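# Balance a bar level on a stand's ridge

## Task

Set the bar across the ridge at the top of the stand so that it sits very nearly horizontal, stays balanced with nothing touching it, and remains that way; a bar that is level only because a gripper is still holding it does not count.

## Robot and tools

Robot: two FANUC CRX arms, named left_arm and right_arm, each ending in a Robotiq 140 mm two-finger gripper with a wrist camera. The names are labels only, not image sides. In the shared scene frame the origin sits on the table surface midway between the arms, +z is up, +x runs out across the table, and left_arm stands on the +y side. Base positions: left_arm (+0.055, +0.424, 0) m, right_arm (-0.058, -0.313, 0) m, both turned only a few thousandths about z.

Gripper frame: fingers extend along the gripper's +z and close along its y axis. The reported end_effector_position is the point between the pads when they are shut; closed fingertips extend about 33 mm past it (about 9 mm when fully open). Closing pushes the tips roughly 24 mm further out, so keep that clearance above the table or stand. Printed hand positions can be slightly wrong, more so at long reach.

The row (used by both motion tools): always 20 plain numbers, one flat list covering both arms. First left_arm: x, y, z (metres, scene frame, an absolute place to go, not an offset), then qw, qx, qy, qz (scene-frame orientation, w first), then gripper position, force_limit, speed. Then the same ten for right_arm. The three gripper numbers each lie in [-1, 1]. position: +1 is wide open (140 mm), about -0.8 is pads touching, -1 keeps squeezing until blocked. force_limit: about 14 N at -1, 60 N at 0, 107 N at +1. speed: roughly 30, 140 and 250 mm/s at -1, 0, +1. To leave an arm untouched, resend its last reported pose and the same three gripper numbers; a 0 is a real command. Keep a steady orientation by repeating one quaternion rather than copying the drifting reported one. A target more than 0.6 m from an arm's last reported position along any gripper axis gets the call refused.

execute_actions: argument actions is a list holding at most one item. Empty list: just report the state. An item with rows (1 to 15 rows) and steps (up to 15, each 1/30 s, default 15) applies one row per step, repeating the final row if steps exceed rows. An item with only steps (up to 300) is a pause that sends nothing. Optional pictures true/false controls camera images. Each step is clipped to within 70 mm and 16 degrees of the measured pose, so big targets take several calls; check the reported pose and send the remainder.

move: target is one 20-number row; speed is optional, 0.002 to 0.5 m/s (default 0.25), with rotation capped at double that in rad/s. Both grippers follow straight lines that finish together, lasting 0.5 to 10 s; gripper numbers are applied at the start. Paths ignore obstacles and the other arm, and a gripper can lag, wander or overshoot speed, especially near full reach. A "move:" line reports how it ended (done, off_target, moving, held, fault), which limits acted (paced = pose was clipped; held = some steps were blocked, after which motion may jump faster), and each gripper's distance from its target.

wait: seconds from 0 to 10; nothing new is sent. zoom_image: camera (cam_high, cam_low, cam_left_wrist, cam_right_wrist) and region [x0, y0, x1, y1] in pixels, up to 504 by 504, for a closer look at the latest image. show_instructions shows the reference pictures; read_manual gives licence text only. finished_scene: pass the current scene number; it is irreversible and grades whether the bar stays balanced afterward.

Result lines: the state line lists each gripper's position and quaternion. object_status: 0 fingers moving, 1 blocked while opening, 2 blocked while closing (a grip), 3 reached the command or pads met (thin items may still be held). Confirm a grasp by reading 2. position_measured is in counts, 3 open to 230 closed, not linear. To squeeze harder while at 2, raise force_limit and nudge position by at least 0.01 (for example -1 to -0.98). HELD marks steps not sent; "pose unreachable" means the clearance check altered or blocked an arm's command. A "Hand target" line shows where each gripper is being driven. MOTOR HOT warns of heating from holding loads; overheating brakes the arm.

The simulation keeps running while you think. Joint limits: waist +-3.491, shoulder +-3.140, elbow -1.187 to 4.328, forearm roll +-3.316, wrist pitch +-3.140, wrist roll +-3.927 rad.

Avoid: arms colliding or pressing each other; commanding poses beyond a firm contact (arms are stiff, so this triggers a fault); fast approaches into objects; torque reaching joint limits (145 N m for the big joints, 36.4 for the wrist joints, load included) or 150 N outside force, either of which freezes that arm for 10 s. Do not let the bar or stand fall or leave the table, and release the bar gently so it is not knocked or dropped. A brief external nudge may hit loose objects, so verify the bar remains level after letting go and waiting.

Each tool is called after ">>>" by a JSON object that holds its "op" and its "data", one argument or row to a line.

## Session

>>> {"op": "execute_actions", "data": {
  "actions": []
}}

Scene clock: 0.00 s of 4100.00 s.
left_arm: end_effector_position=(+0.3666, +0.6375, +0.2697) position_measured=3 object_status=3 end_effector_quat_wxyz=(-0.169, +0.451, +0.876, +0.029) | right_arm: end_effector_position=(+0.5413, -0.2258, +0.2486) position_measured=3 object_status=3 end_effector_quat_wxyz=(-0.139, +0.637, +0.484, +0.583)
Joint positions: left_arm=[ 0.614 -0.045  0.079 -0.337 -1.79   3.081] | right_arm=[-0.386  0.108 -0.179 -1.369 -1.199 -2.523]
Joint velocities: left_arm=[ 0.     0.    -0.     0.001  0.     0.001] | right_arm=[-0.    -0.    -0.     0.     0.001  0.001]
Hand target (left_arm): +0.367, +0.637, +0.270; -0.169, +0.451, +0.876, +0.029
Hand target (right_arm): +0.541, -0.226, +0.249; -0.139, +0.637, +0.484, +0.583

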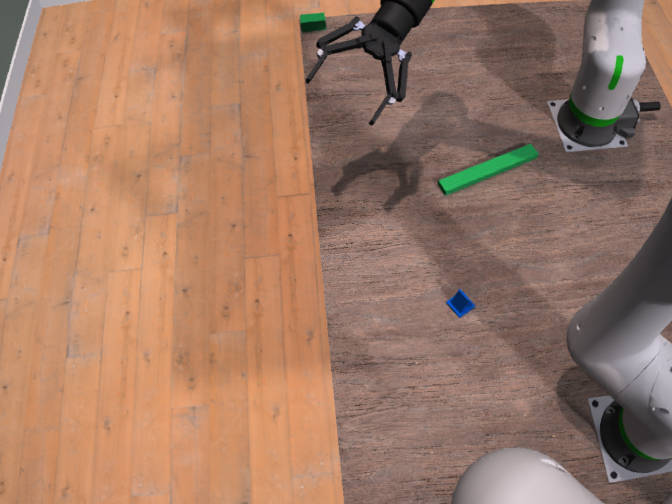

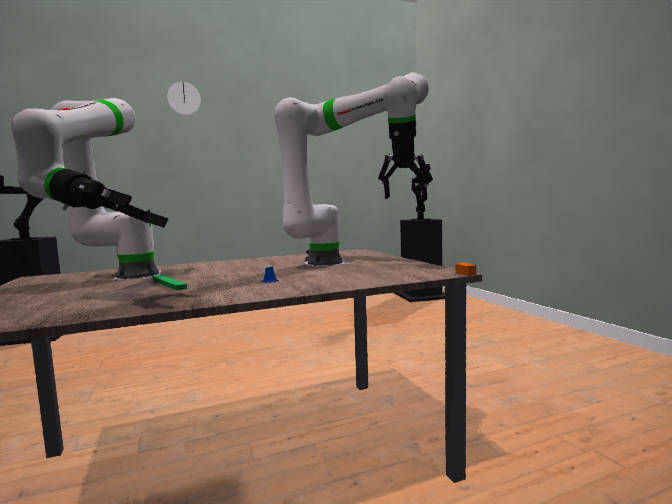

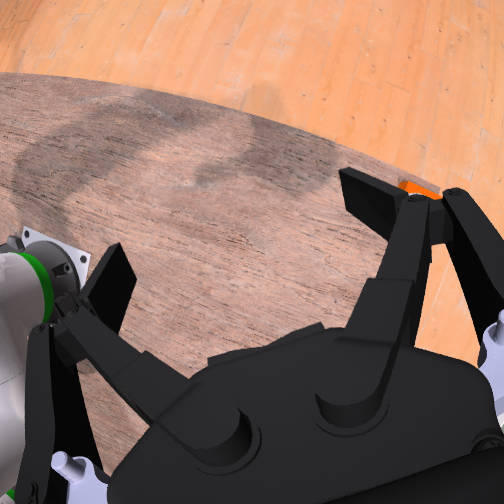

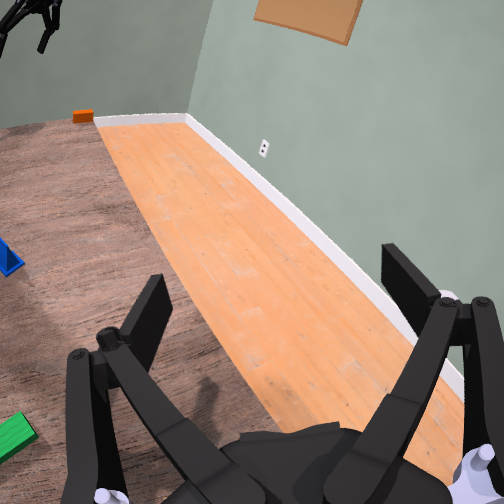

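>>> {"op": "zoom_image", "data": {
  "camera": "cam_high",
  "region": [420, 130, 560, 330]
}}

>>> {"op": "move", "data": {
  "target": [0.3666,0.6375,0.2697,-0.169,0.451,0.876,0.029,1,0,0,0.224,-0.192,0.1,0,-0.156,0.988,0,0.4,0,0],
  "speed": 0.3
}}

>>> {"op": "zoom_image", "data": {
  "camera": "cam_low",
  "region": [120, 230, 300, 310]
}}

Region (420, 130, 560, 330) of cam_high's 672x504 image, scaled by 2.520, with more detail than that image has; it fills the left 353 columns of this view, and the rest is white.

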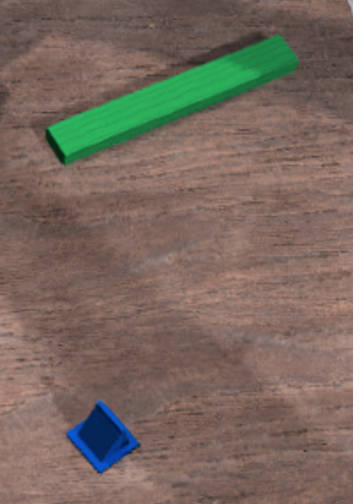

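Scene clock: 9.47 s of 4100.00 s.
left_arm: end_effector_position=(+0.3666, +0.6375, +0.2697) position_measured=3 object_status=3 end_effector_quat_wxyz=(-0.169, +0.451, +0.876, +0.029) | right_arm: end_effector_position=(+0.2235, -0.1949, +0.0993) position_measured=78 object_status=3 end_effector_quat_wxyz=(-0.001, -0.154, +0.988, -0.004)
Joint positions: left_arm=[ 0.615 -0.045  0.079 -0.337 -1.789  3.081] | right_arm=[ 0.829 -0.34  -0.613  0.004 -1.304 -2.105]
Joint velocities: left_arm=[ 0.     0.001  0.     0.001 -0.    -0.001] | right_arm=[ 0.006 -0.002 -0.004  0.004  0.    -0.006]
Hand target (left_arm): +0.367, +0.638, +0.270; -0.169, +0.451, +0.876, +0.029
Hand target (right_arm): +0.223, -0.195, +0.099; -0.001, -0.154, +0.988, -0.004
Off the commanded pose (left_arm): 0.000 m, 0 deg.
Off the commanded pose (right_arm): 0.003 m, 0 deg.
After step 90, 2.03 s passed at rest.
move: done

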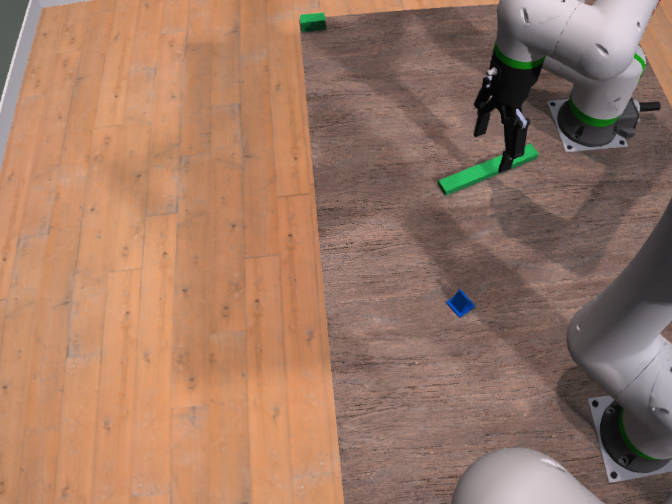

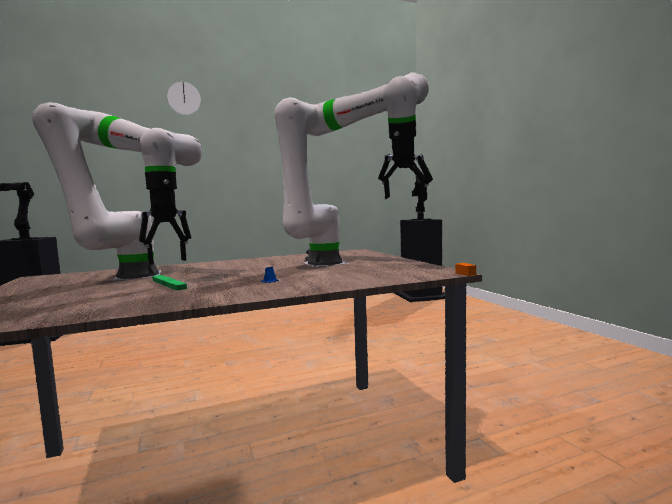

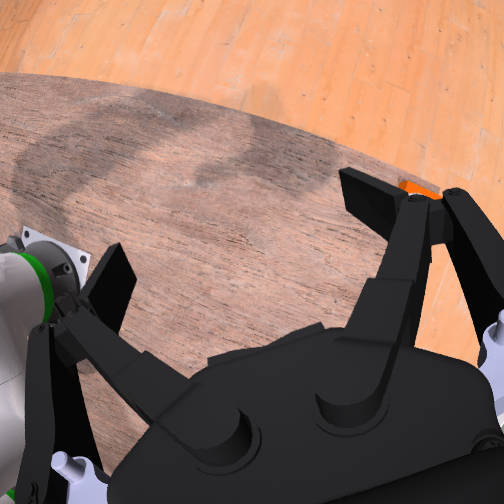

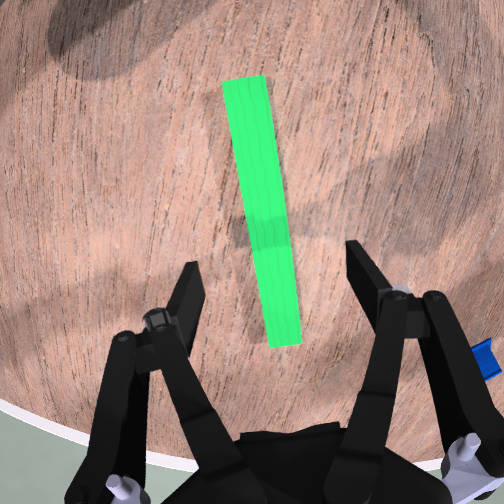

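Region (120, 230, 300, 310) of cam_low's 672x504 image, scaled by 2.800, with more detail than that image has.

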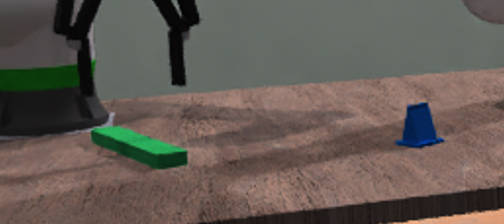

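>>> {"op": "move", "data": {
  "target": [0.3666,0.6375,0.2697,-0.169,0.451,0.876,0.029,1,0,0,0.224,-0.192,0.037,0,-0.156,0.988,0,0.2,0,0],
  "speed": 0.1
}}

>>> {"op": "move", "data": {
  "target": [0.3666,0.6375,0.2697,-0.169,0.451,0.876,0.029,1,0,0,0.224,-0.192,0.037,0,-0.156,0.988,0,-1,0,0]
}}

>>> {"op": "zoom_image", "data": {
  "camera": "cam_high",
  "region": [430, 120, 550, 210]
}}

>>> {"op": "move", "data": {
  "target": [0.3666,0.6375,0.2697,-0.169,0.451,0.876,0.029,1,0,0,0.24,-0.15,0.125,0,-0.156,0.988,0,-1,0,0]
}}

>>> {"op": "move", "data": {
  "target": [0.3666,0.6375,0.2697,-0.169,0.451,0.876,0.029,1,0,0,0.342,0.122,0.105,0,-0.233,0.972,0,-1,0,0]
}}

>>> {"op": "zoom_image", "data": {
  "camera": "cam_high",
  "region": [400, 230, 530, 340]
}}

>>> {"op": "zoom_image", "data": {
  "camera": "cam_low",
  "region": [230, 235, 310, 295]
}}

Scene clock: 15.70 s of 4100.00 s.
left_arm: end_effector_position=(+0.3666, +0.6375, +0.2697) position_measured=3 object_status=3 end_effector_quat_wxyz=(-0.169, +0.451, +0.876, +0.029) | right_arm: end_effector_position=(+0.2239, -0.1922, +0.0371) position_measured=104 object_status=3 end_effector_quat_wxyz=(+0.000, -0.156, +0.988, -0.000)
Joint positions: left_arm=[ 0.615 -0.045  0.079 -0.337 -1.789  3.081] | right_arm=[ 0.83  -0.272 -0.72   0.    -1.123 -2.1  ]
Joint velocities: left_arm=[ 0.    -0.002 -0.     0.     0.     0.   ] | right_arm=[ 0.     0.002 -0.001  0.     0.002  0.001]
Hand target (left_arm): +0.367, +0.637, +0.270; -0.169, +0.451, +0.876, +0.029
Hand target (right_arm): +0.224, -0.192, +0.037; +0.000, -0.156, +0.988, -0.000
Off the commanded pose (left_arm): 0.000 m, 0 deg.
Off the commanded pose (right_arm): 0.000 m, 0 deg.
After step 90, 2.23 s passed at rest.
move: done

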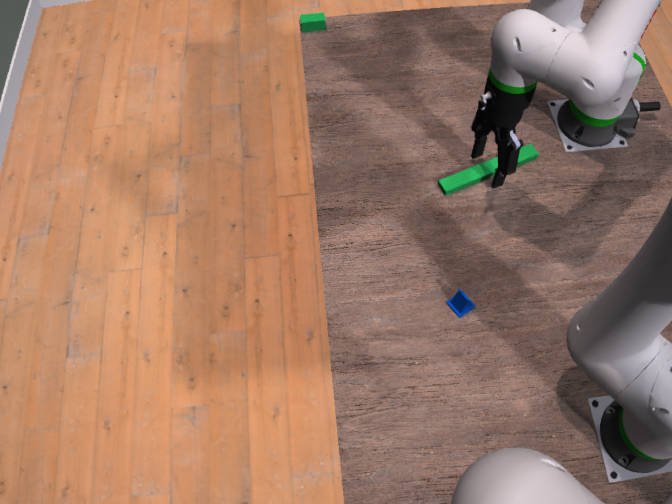

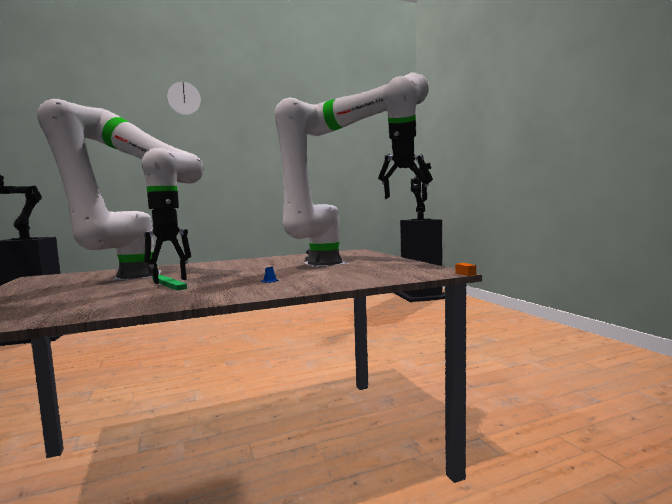

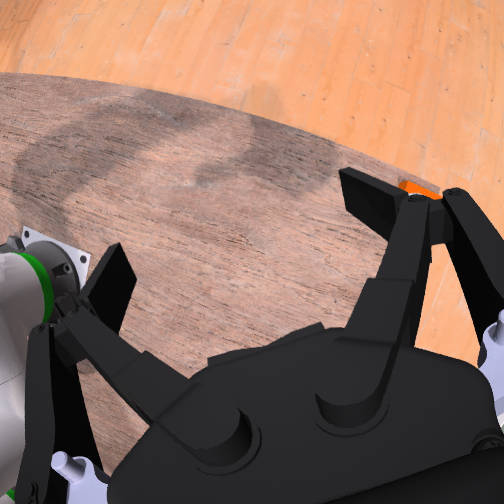

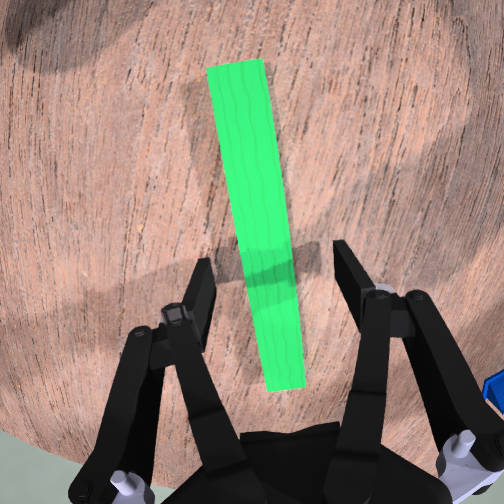

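Scene clock: 16.40 s of 4100.00 s.
left_arm: end_effector_position=(+0.3666, +0.6375, +0.2697) position_measured=3 object_status=3 end_effector_quat_wxyz=(-0.169, +0.451, +0.876, +0.029) | right_arm: end_effector_position=(+0.2240, -0.1921, +0.0370) position_measured=185 object_status=2 end_effector_quat_wxyz=(-0.000, -0.156, +0.988, -0.000)
Joint positions: left_arm=[ 0.615 -0.045  0.079 -0.337 -1.789  3.081] | right_arm=[ 0.83  -0.272 -0.72   0.    -1.122 -2.1  ]
Joint velocities: left_arm=[0.    0.001 0.    0.001 0.    0.   ] | right_arm=[-0.002  0.001  0.001 -0.    -0.001  0.001]
Hand target (left_arm): +0.367, +0.637, +0.270; -0.169, +0.451, +0.876, +0.029
Hand target (right_arm): +0.224, -0.192, +0.037; +0.000, -0.156, +0.988, -0.000
Off the commanded pose (left_arm): 0.000 m, 0 deg.
Off the commanded pose (right_arm): 0.000 m, 0 deg.
move: done

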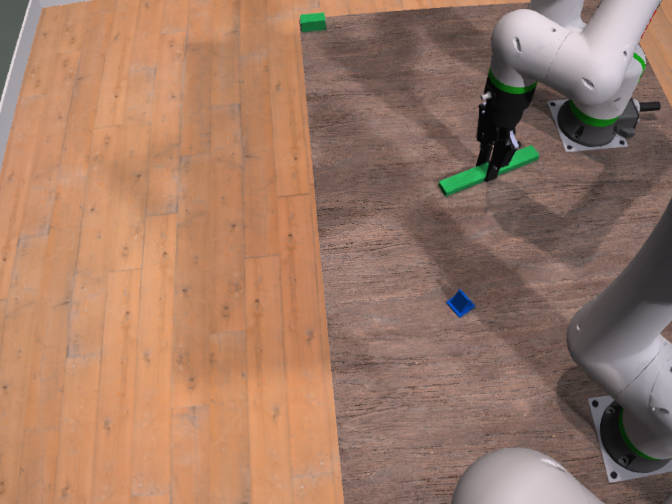

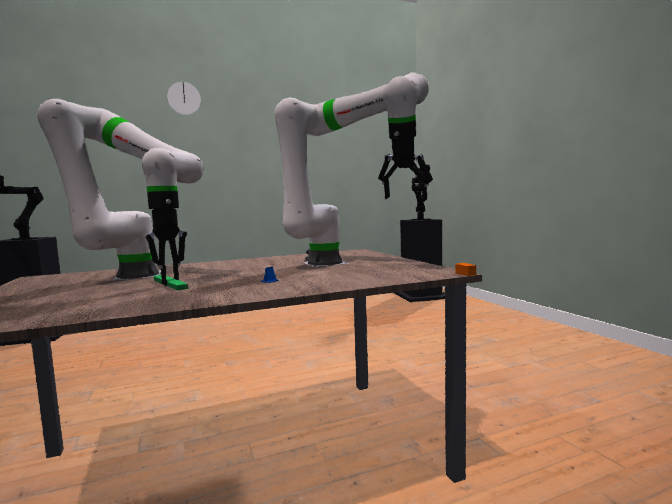

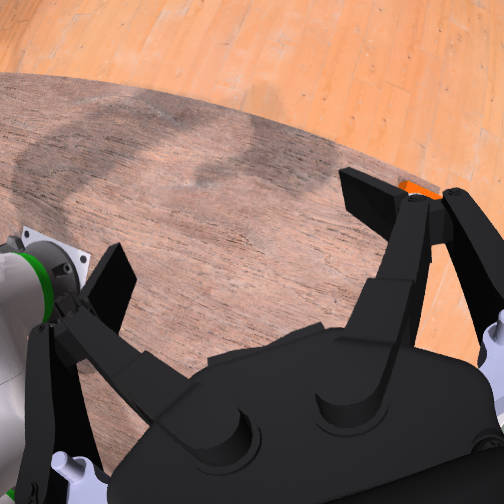

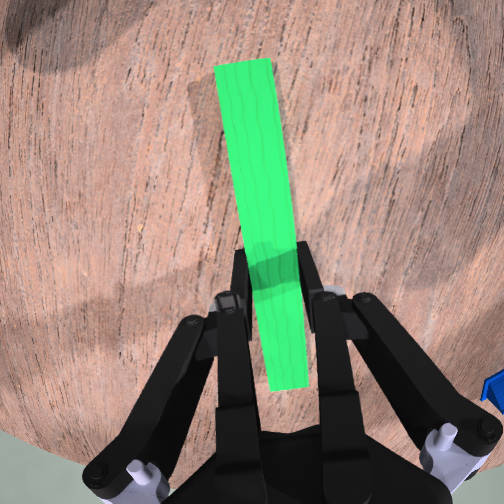

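Region (430, 120, 550, 210) of cam_high's 672x504 image, scaled by 4.200, with more detail than that image has; it fills the top 378 rows of this view, and the rest is white.

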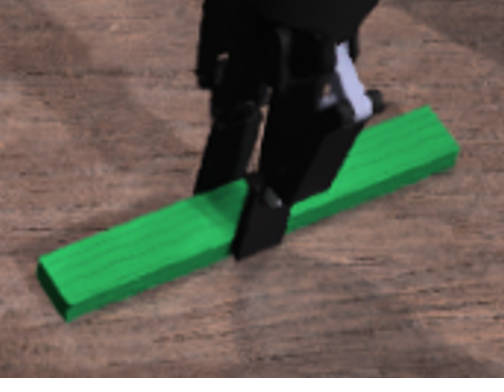

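Scene clock: 17.27 s of 4100.00 s.
left_arm: end_effector_position=(+0.3666, +0.6375, +0.2697) position_measured=3 object_status=3 end_effector_quat_wxyz=(-0.169, +0.451, +0.876, +0.029) | right_arm: end_effector_position=(+0.2402, -0.1499, +0.1248) position_measured=185 object_status=2 end_effector_quat_wxyz=(+0.000, -0.156, +0.988, -0.000)
Joint positions: left_arm=[ 0.615 -0.045  0.079 -0.337 -1.789  3.081] | right_arm=[ 0.88  -0.258 -0.493  0.    -1.336 -2.15 ]
Joint velocities: left_arm=[-0.     0.     0.    -0.001 -0.001  0.002] | right_arm=[-0.001  0.001  0.003 -0.    -0.003  0.   ]
Hand target (left_arm): +0.367, +0.637, +0.270; -0.169, +0.451, +0.876, +0.029
Hand target (right_arm): +0.240, -0.150, +0.125; +0.000, -0.156, +0.988, -0.000
Off the commanded pose (left_arm): 0.000 m, 0 deg.
Off the commanded pose (right_arm): 0.000 m, 0 deg.
move: done

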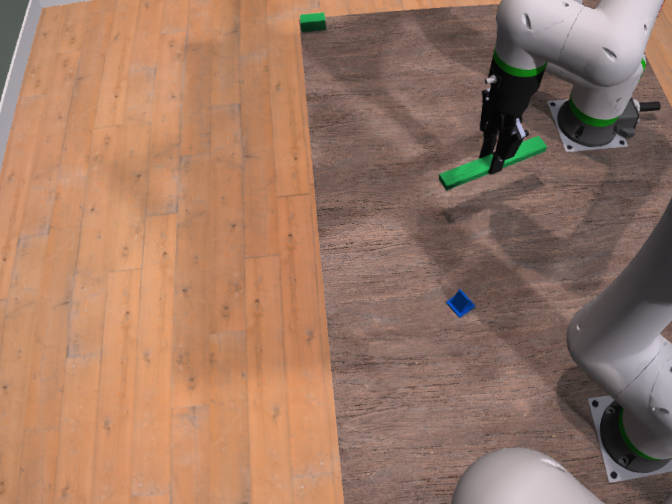

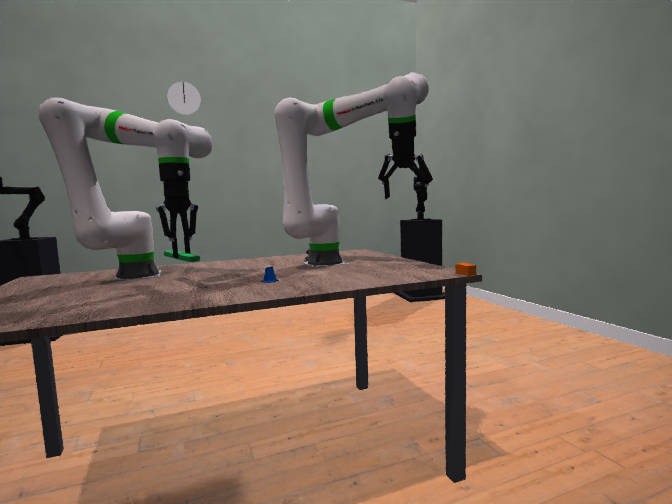

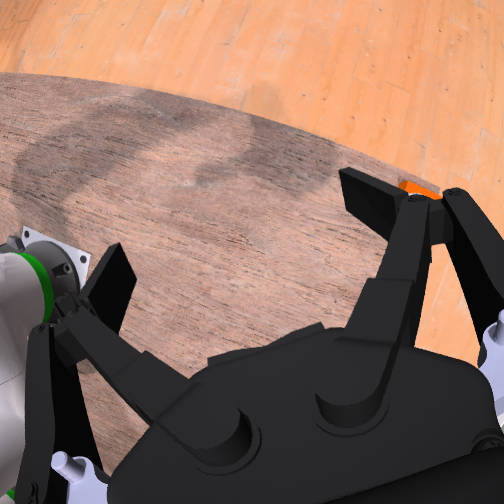

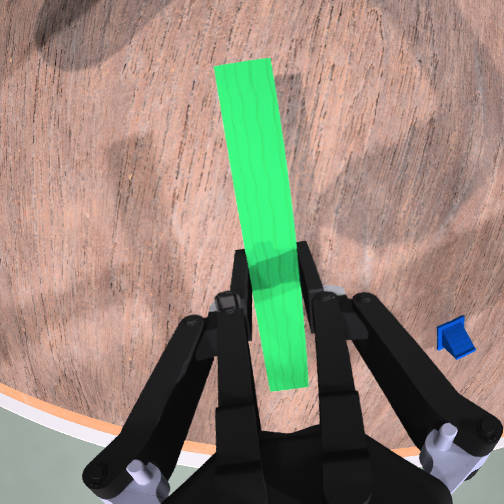

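Scene clock: 18.93 s of 4100.00 s.
left_arm: end_effector_position=(+0.3666, +0.6375, +0.2697) position_measured=3 object_status=3 end_effector_quat_wxyz=(-0.169, +0.451, +0.876, +0.029) | right_arm: end_effector_position=(+0.3423, +0.1217, +0.1051) position_measured=185 object_status=2 end_effector_quat_wxyz=(+0.000, -0.233, +0.972, -0.000)
Joint positions: left_arm=[ 0.615 -0.045  0.079 -0.337 -1.789  3.081] | right_arm=[ 1.036  0.396  0.157  0.001 -1.332 -2.15 ]
Joint velocities: left_arm=[-0.    -0.001  0.     0.    -0.    -0.001] | right_arm=[-0.001  0.004  0.004 -0.    -0.001  0.001]
Hand target (left_arm): +0.367, +0.637, +0.270; -0.169, +0.451, +0.876, +0.029
Hand target (right_arm): +0.342, +0.122, +0.105; +0.000, -0.233, +0.972, -0.000
Off the commanded pose (left_arm): 0.000 m, 0 deg.
Off the commanded pose (right_arm): 0.000 m, 0 deg.
move: done

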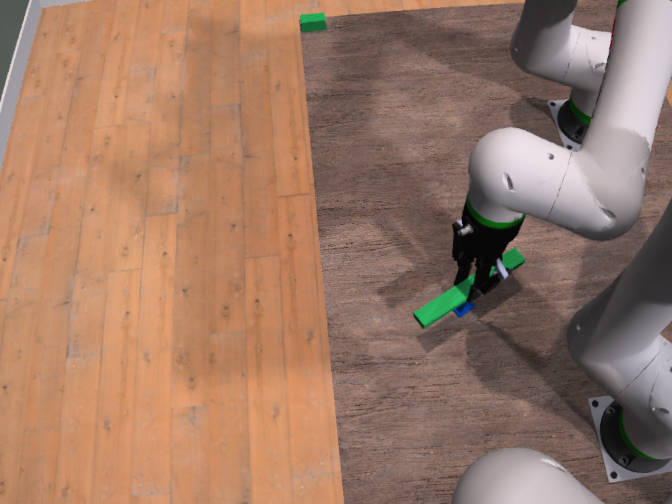

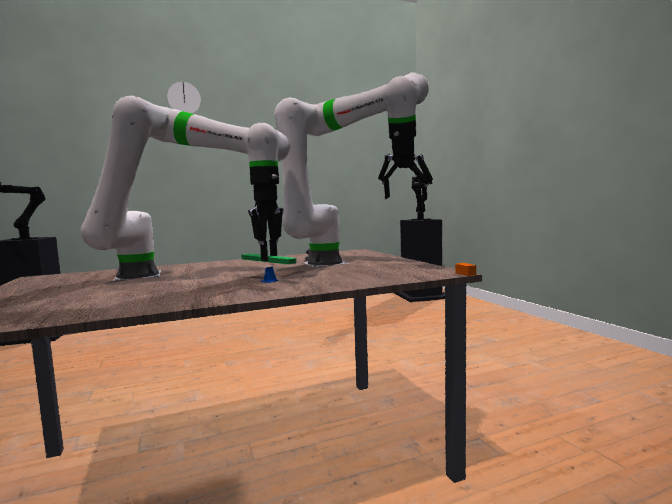

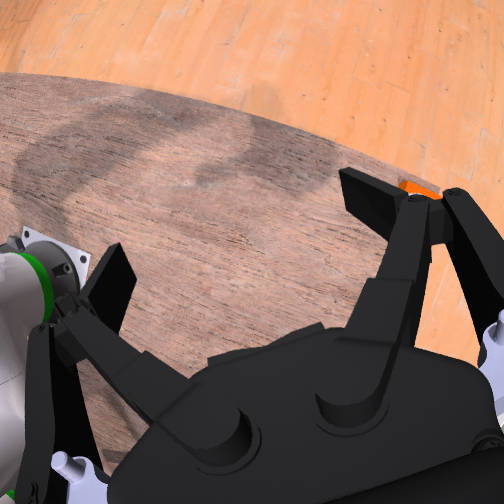

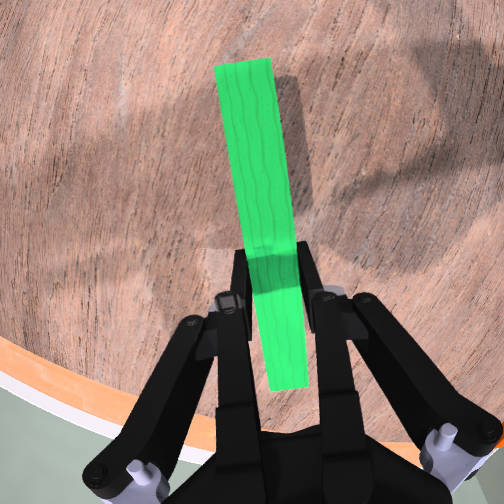

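Region (400, 230, 530, 340) of cam_high's 672x504 image, scaled by 3.877, with more detail than that image has; it fills the top 426 rows of this view, and the rest is white.

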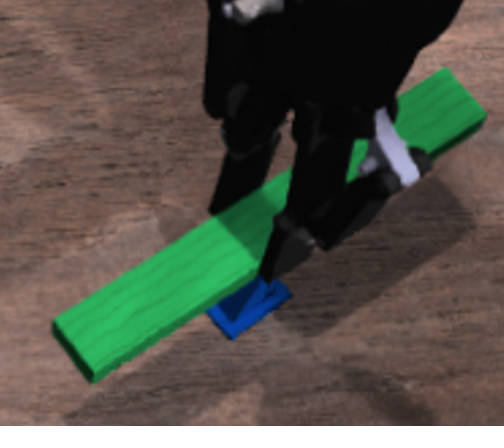

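Region (230, 235, 310, 295) of cam_low's 672x504 image, scaled by 6.300, with more detail than that image has; it fills the top 378 rows of this view, and the rest is white.

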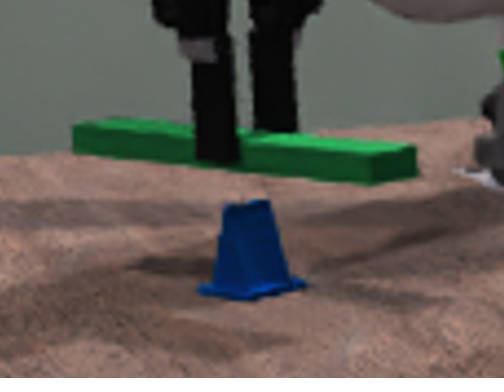

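>>> {"op": "move", "data": {
  "target": [0.3666,0.6375,0.2697,-0.169,0.451,0.876,0.029,1,0,0,0.3465,0.123,0.092,0,-0.233,0.972,0,-1,0,0],
  "speed": 0.02
}}

>>> {"op": "zoom_image", "data": {
  "camera": "cam_high",
  "region": [400, 230, 530, 340]
}}

>>> {"op": "zoom_image", "data": {
  "camera": "cam_low",
  "region": [230, 235, 310, 295]
}}

Scene clock: 25.27 s of 4100.00 s.
left_arm: end_effector_position=(+0.3666, +0.6375, +0.2697) position_measured=3 object_status=3 end_effector_quat_wxyz=(-0.169, +0.451, +0.876, +0.029) | right_arm: end_effector_position=(+0.3465, +0.1230, +0.0921) position_measured=185 object_status=2 end_effector_quat_wxyz=(-0.000, -0.233, +0.972, +0.000)
Joint positions: left_arm=[ 0.615 -0.045  0.079 -0.337 -1.789  3.081] | right_arm=[ 1.031  0.413  0.15  -0.    -1.308 -2.144]
Joint velocities: left_arm=[-0.     0.001 -0.     0.     0.    -0.   ] | right_arm=[ 0.001  0.002 -0.     0.001  0.001  0.001]
Hand target (left_arm): +0.367, +0.637, +0.270; -0.169, +0.451, +0.876, +0.029
Hand target (right_arm): +0.346, +0.123, +0.092; -0.000, -0.233, +0.972, +0.000
Off the commanded pose (left_arm): 0.000 m, 0 deg.
Off the commanded pose (right_arm): 0.000 m, 0 deg.
After step 90, 2.40 s passed at rest.
move: done

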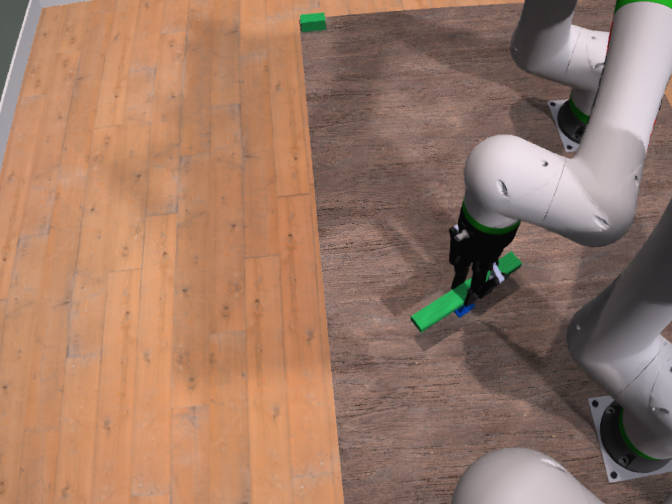

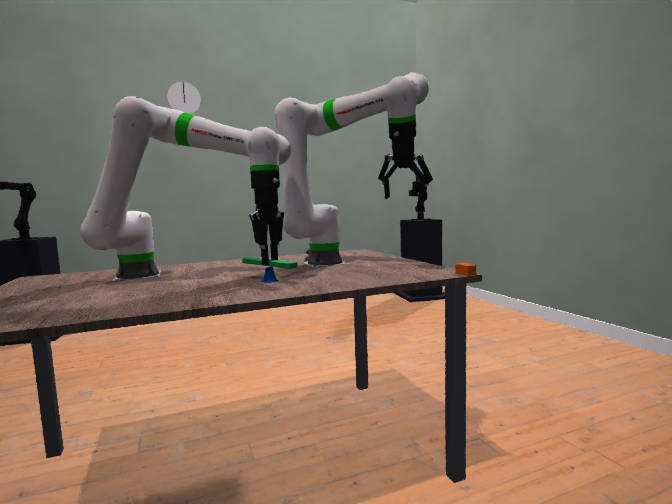

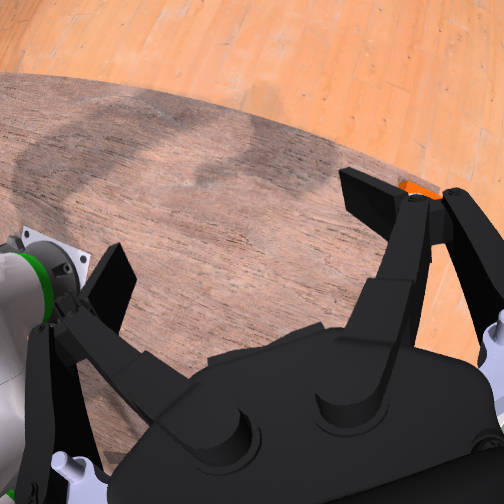

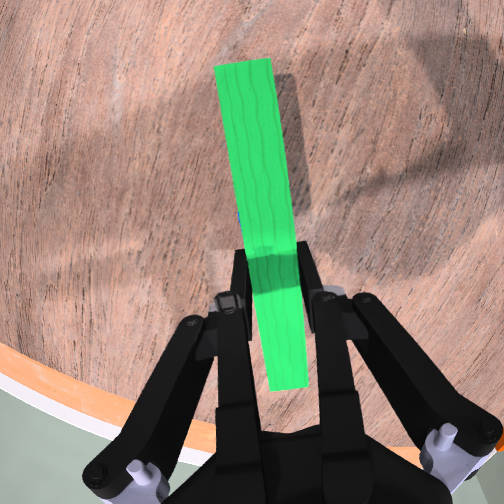

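Region (400, 230, 530, 340) of cam_high's 672x504 image, scaled by 3.877, with more detail than that image has; it fills the top 426 rows of this view, and the rest is white.

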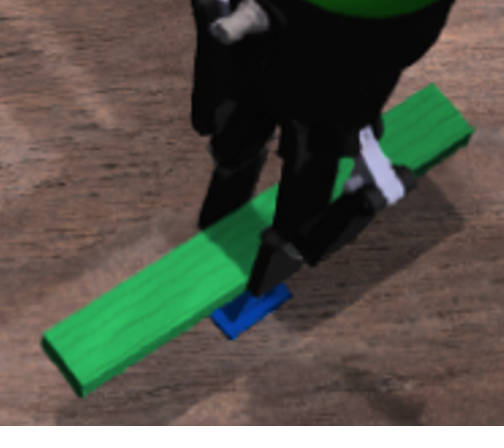

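Region (230, 235, 310, 295) of cam_low's 672x504 image, scaled by 6.300, with more detail than that image has; it fills the top 378 rows of this view, and the rest is white.

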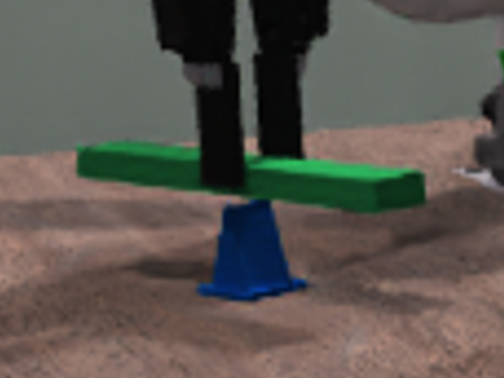

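>>> {"op": "move", "data": {
  "target": [0.3666,0.6375,0.2697,-0.169,0.451,0.876,0.029,1,0,0,0.348,0.1203,0.0875,0,-0.233,0.972,0,-1,0,0],
  "speed": 0.006
}}

>>> {"op": "zoom_image", "data": {
  "camera": "cam_low",
  "region": [230, 235, 310, 295]
}}

Scene clock: 30.50 s of 4100.00 s.
left_arm: end_effector_position=(+0.3666, +0.6375, +0.2697) position_measured=3 object_status=3 end_effector_quat_wxyz=(-0.169, +0.451, +0.876, +0.029) | right_arm: end_effector_position=(+0.3480, +0.1203, +0.0875) position_measured=185 object_status=2 end_effector_quat_wxyz=(-0.000, -0.233, +0.972, +0.000)
Joint positions: left_arm=[ 0.615 -0.045  0.079 -0.337 -1.789  3.081] | right_arm=[ 1.026  0.414  0.14  -0.    -1.297 -2.139]
Joint velocities: left_arm=[-0.    -0.002  0.    -0.     0.     0.   ] | right_arm=[-0.001  0.    -0.    -0.     0.     0.002]
Hand target (left_arm): +0.367, +0.637, +0.270; -0.169, +0.451, +0.876, +0.029
Hand target (right_arm): +0.348, +0.120, +0.088; -0.000, -0.233, +0.972, +0.000
Off the commanded pose (left_arm): 0.000 m, 0 deg.
Off the commanded pose (right_arm): 0.000 m, 0 deg.
After step 90, 1.10 s passed at rest.
move: done

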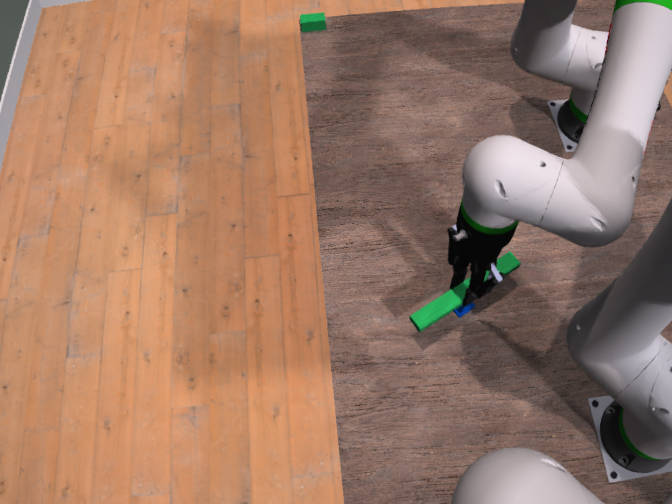

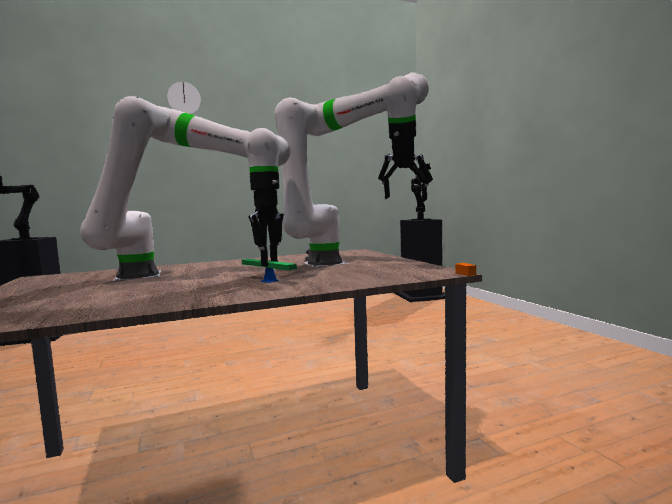

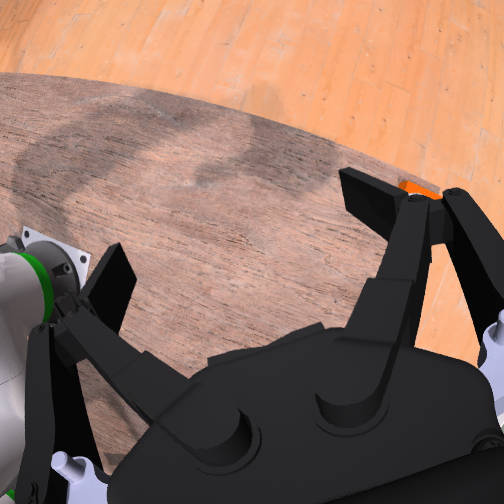

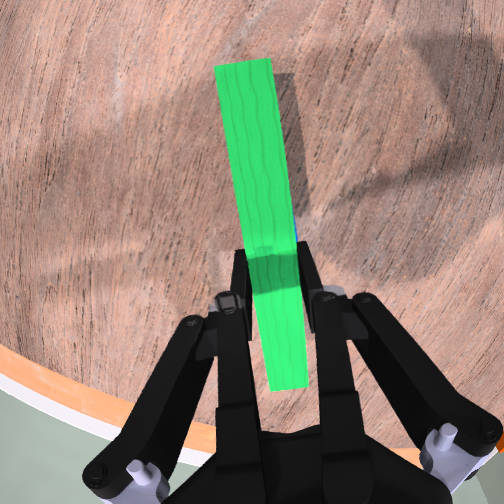

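Region (230, 235, 310, 295) of cam_low's 672x504 image, scaled by 6.300, with more detail than that image has; it fills the top 378 rows of this view, and the rest is white.

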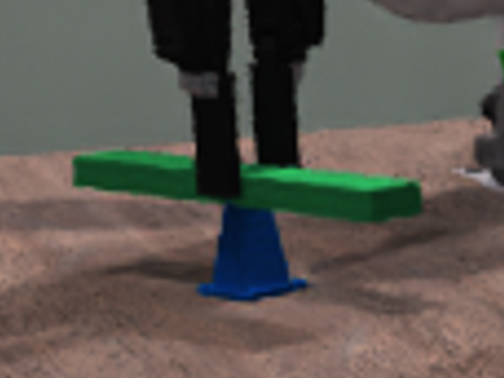

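>>> {"op": "move", "data": {
  "target": [0.3666,0.6375,0.2697,-0.169,0.451,0.876,0.029,1,0,0,0.348,0.1203,0.0865,0,-0.233,0.972,0,-1,0,0],
  "speed": 0.004
}}

>>> {"op": "execute_actions", "data": {
  "actions": [
    {"rows":[[0.3666,0.6375,0.2697,-0.169,0.451,0.876,0.029,1,0,0,0.348,0.1203,0.0865,0,-0.233,0.972,0,-0.4,0,-1],[0.3666,0.6375,0.2697,-0.169,0.451,0.876,0.029,1,0,0,0.348,0.1203,0.0865,0,-0.233,0.972,0,-0.4,0,-1],[0.3666,0.6375,0.2697,-0.169,0.451,0.876,0.029,1,0,0,0.348,0.1203,0.0865,0,-0.233,0.972,0,-0.4,0,-1],[0.3666,0.6375,0.2697,-0.169,0.451,0.876,0.029,1,0,0,0.348,0.1203,0.0865,0,-0.233,0.972,0,-0.4,0,-1],[0.3666,0.6375,0.2697,-0.169,0.451,0.876,0.029,1,0,0,0.348,0.1203,0.0865,0,-0.233,0.972,0,-0.4,0,-1],[0.3666,0.6375,0.2697,-0.169,0.451,0.876,0.029,1,0,0,0.348,0.1203,0.0865,0,-0.233,0.972,0,-1,0,-1]],"steps":15}
  ]
}}

>>> {"op": "zoom_image", "data": {
  "camera": "cam_low",
  "region": [230, 235, 310, 295]
}}

Scene clock: 37.47 s of 4100.00 s.
left_arm: end_effector_position=(+0.3666, +0.6375, +0.2697) position_measured=3 object_status=3 end_effector_quat_wxyz=(-0.169, +0.451, +0.876, +0.029) | right_arm: end_effector_position=(+0.3480, +0.1203, +0.0865) position_measured=185 object_status=2 end_effector_quat_wxyz=(-0.000, -0.233, +0.972, +0.000)
Joint positions: left_arm=[ 0.615 -0.045  0.079 -0.337 -1.789  3.081] | right_arm=[ 1.026  0.415  0.139 -0.    -1.295 -2.139]
Joint velocities: left_arm=[-0.     0.     0.     0.     0.001  0.   ] | right_arm=[-0.    -0.    -0.001  0.001  0.001 -0.002]
Hand target (left_arm): +0.367, +0.637, +0.270; -0.169, +0.451, +0.876, +0.029
Hand target (right_arm): +0.348, +0.120, +0.087; +0.000, -0.233, +0.972, -0.000
Off the commanded pose (left_arm): 0.000 m, 0 deg.
Off the commanded pose (right_arm): 0.000 m, 0 deg.
After step 120, 2.27 s passed at rest.
move: done

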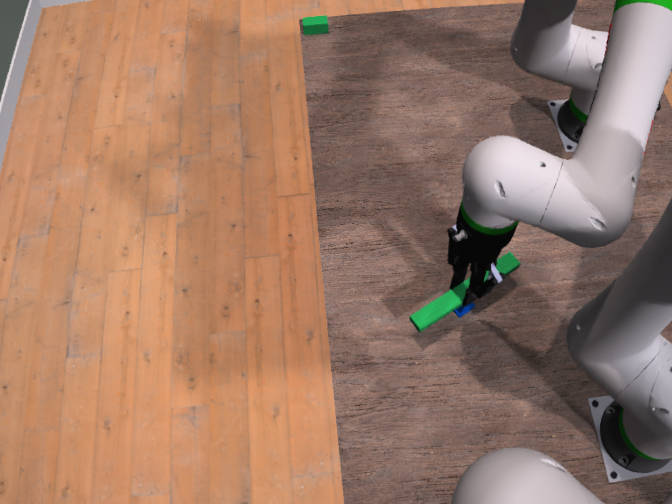

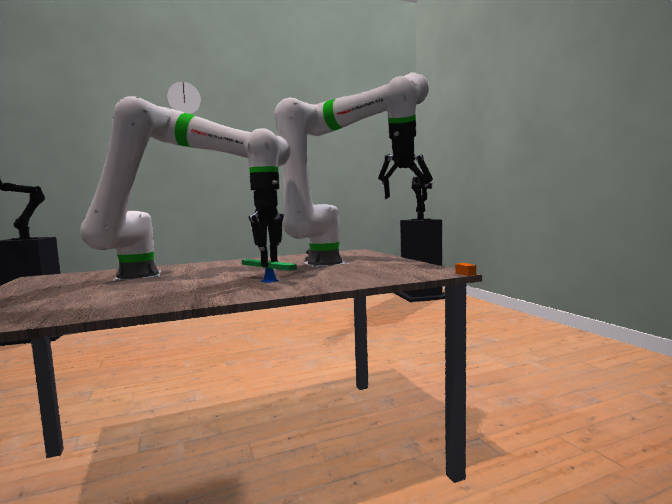

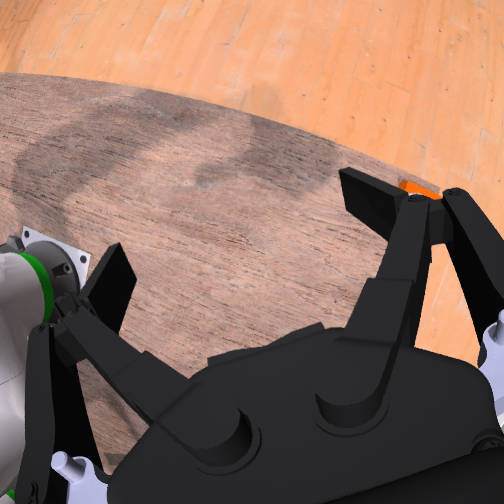

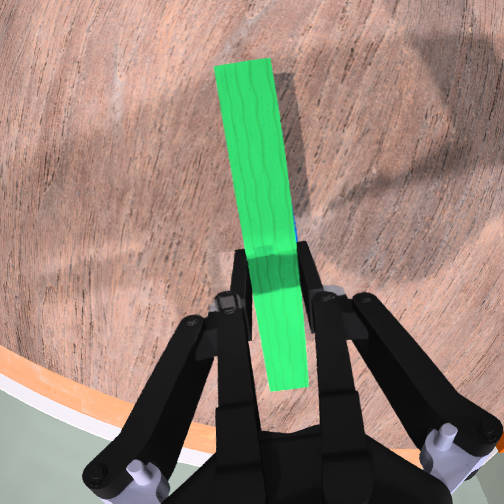

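Scene clock: 37.97 s of 4100.00 s.
left_arm: end_effector_position=(+0.3666, +0.6375, +0.2697) position_measured=3 object_status=3 end_effector_quat_wxyz=(-0.169, +0.451, +0.876, +0.029) | right_arm: end_effector_position=(+0.3480, +0.1203, +0.0865) position_measured=185 object_status=0 end_effector_quat_wxyz=(-0.000, -0.233, +0.972, +0.000)
Joint positions: left_arm=[ 0.615 -0.045  0.079 -0.337 -1.789  3.081] | right_arm=[ 1.026  0.415  0.139 -0.    -1.295 -2.139]
Joint velocities: left_arm=[-0.    -0.    -0.     0.    -0.     0.001] | right_arm=[-0.     0.     0.    -0.    -0.     0.001]
Hand target (left_arm): +0.367, +0.637, +0.270; -0.169, +0.451, +0.876, +0.029
Hand target (right_arm): +0.348, +0.120, +0.086; +0.000, -0.233, +0.972, +0.000
Off the commanded pose (left_arm): 0.000 m, 0 deg.
Off the commanded pose (right_arm): 0.000 m, 0 deg.
Steps of this call (steps 1 to 15: all 15 steps of this action). Readings (end_effector_position | what the end effector reports):
1: left_arm (+0.3666, +0.6375, +0.2697) | right_arm (+0.3480, +0.1203, +0.0865) | left_arm position_measured=3 object_status=3 | right_arm position_measured=185 object_status=0
2: left_arm (+0.3666, +0.6375, +0.2697) | right_arm (+0.3480, +0.1203, +0.0865) | left_arm position_measured=3 object_status=3 | right_arm position_measured=185 object_status=0
4: left_arm (+0.3666, +0.6375, +0.2697) | right_arm (+0.3480, +0.1203, +0.0865) | left_arm position_measured=3 object_status=3 | right_arm position_measured=181 object_status=0
8: left_arm (+0.3666, +0.6375, +0.2697) | right_arm (+0.3480, +0.1203, +0.0865) | left_arm position_measured=3 object_status=3 | right_arm position_measured=181 object_status=0
15: the state above

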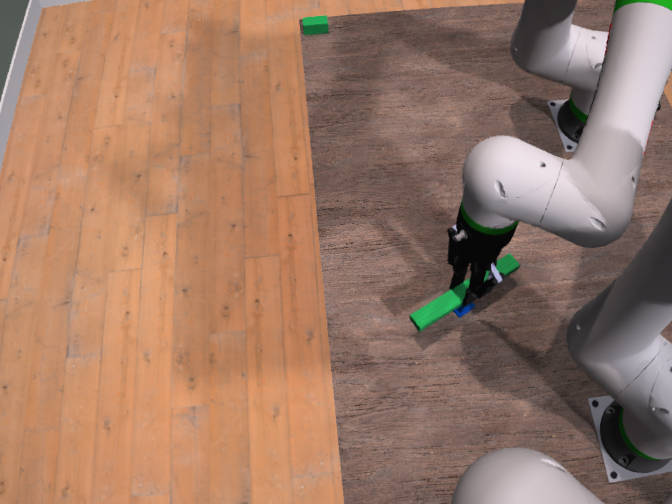

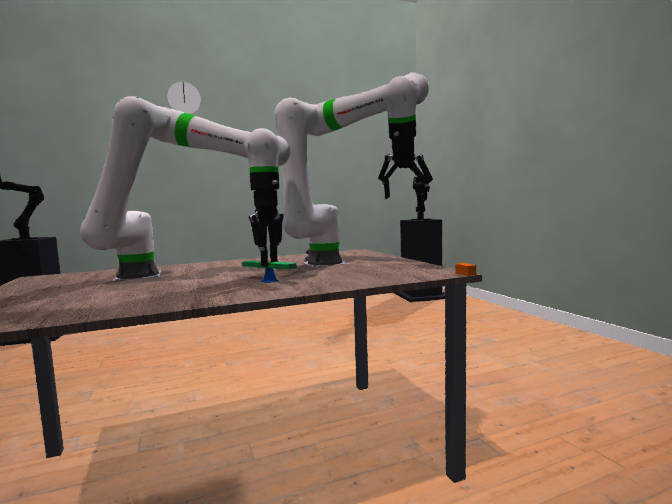

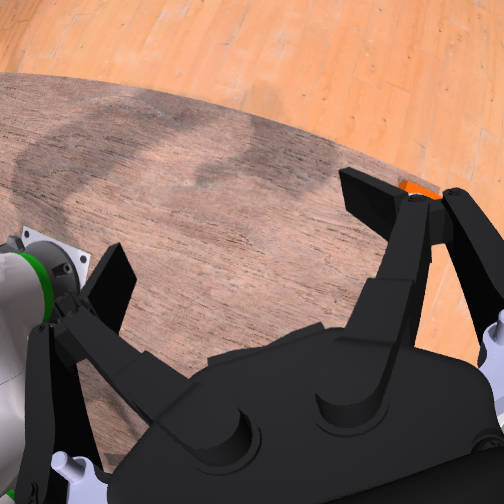

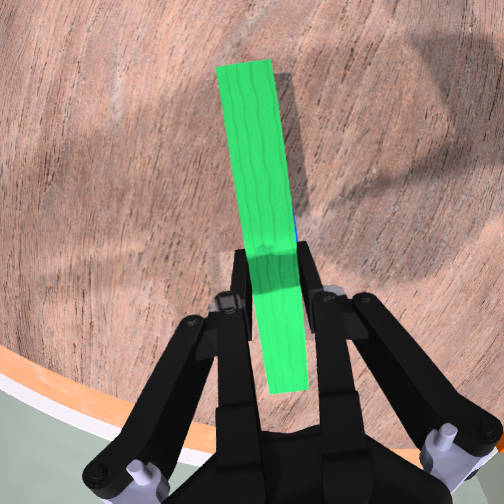

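Region (230, 235, 310, 295) of cam_low's 672x504 image, scaled by 6.300, with more detail than that image has; it fills the top 378 rows of this view, and the rest is white.

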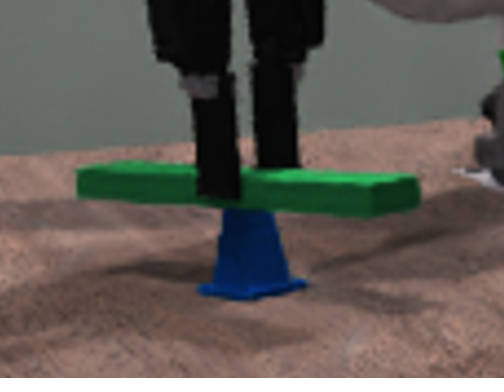

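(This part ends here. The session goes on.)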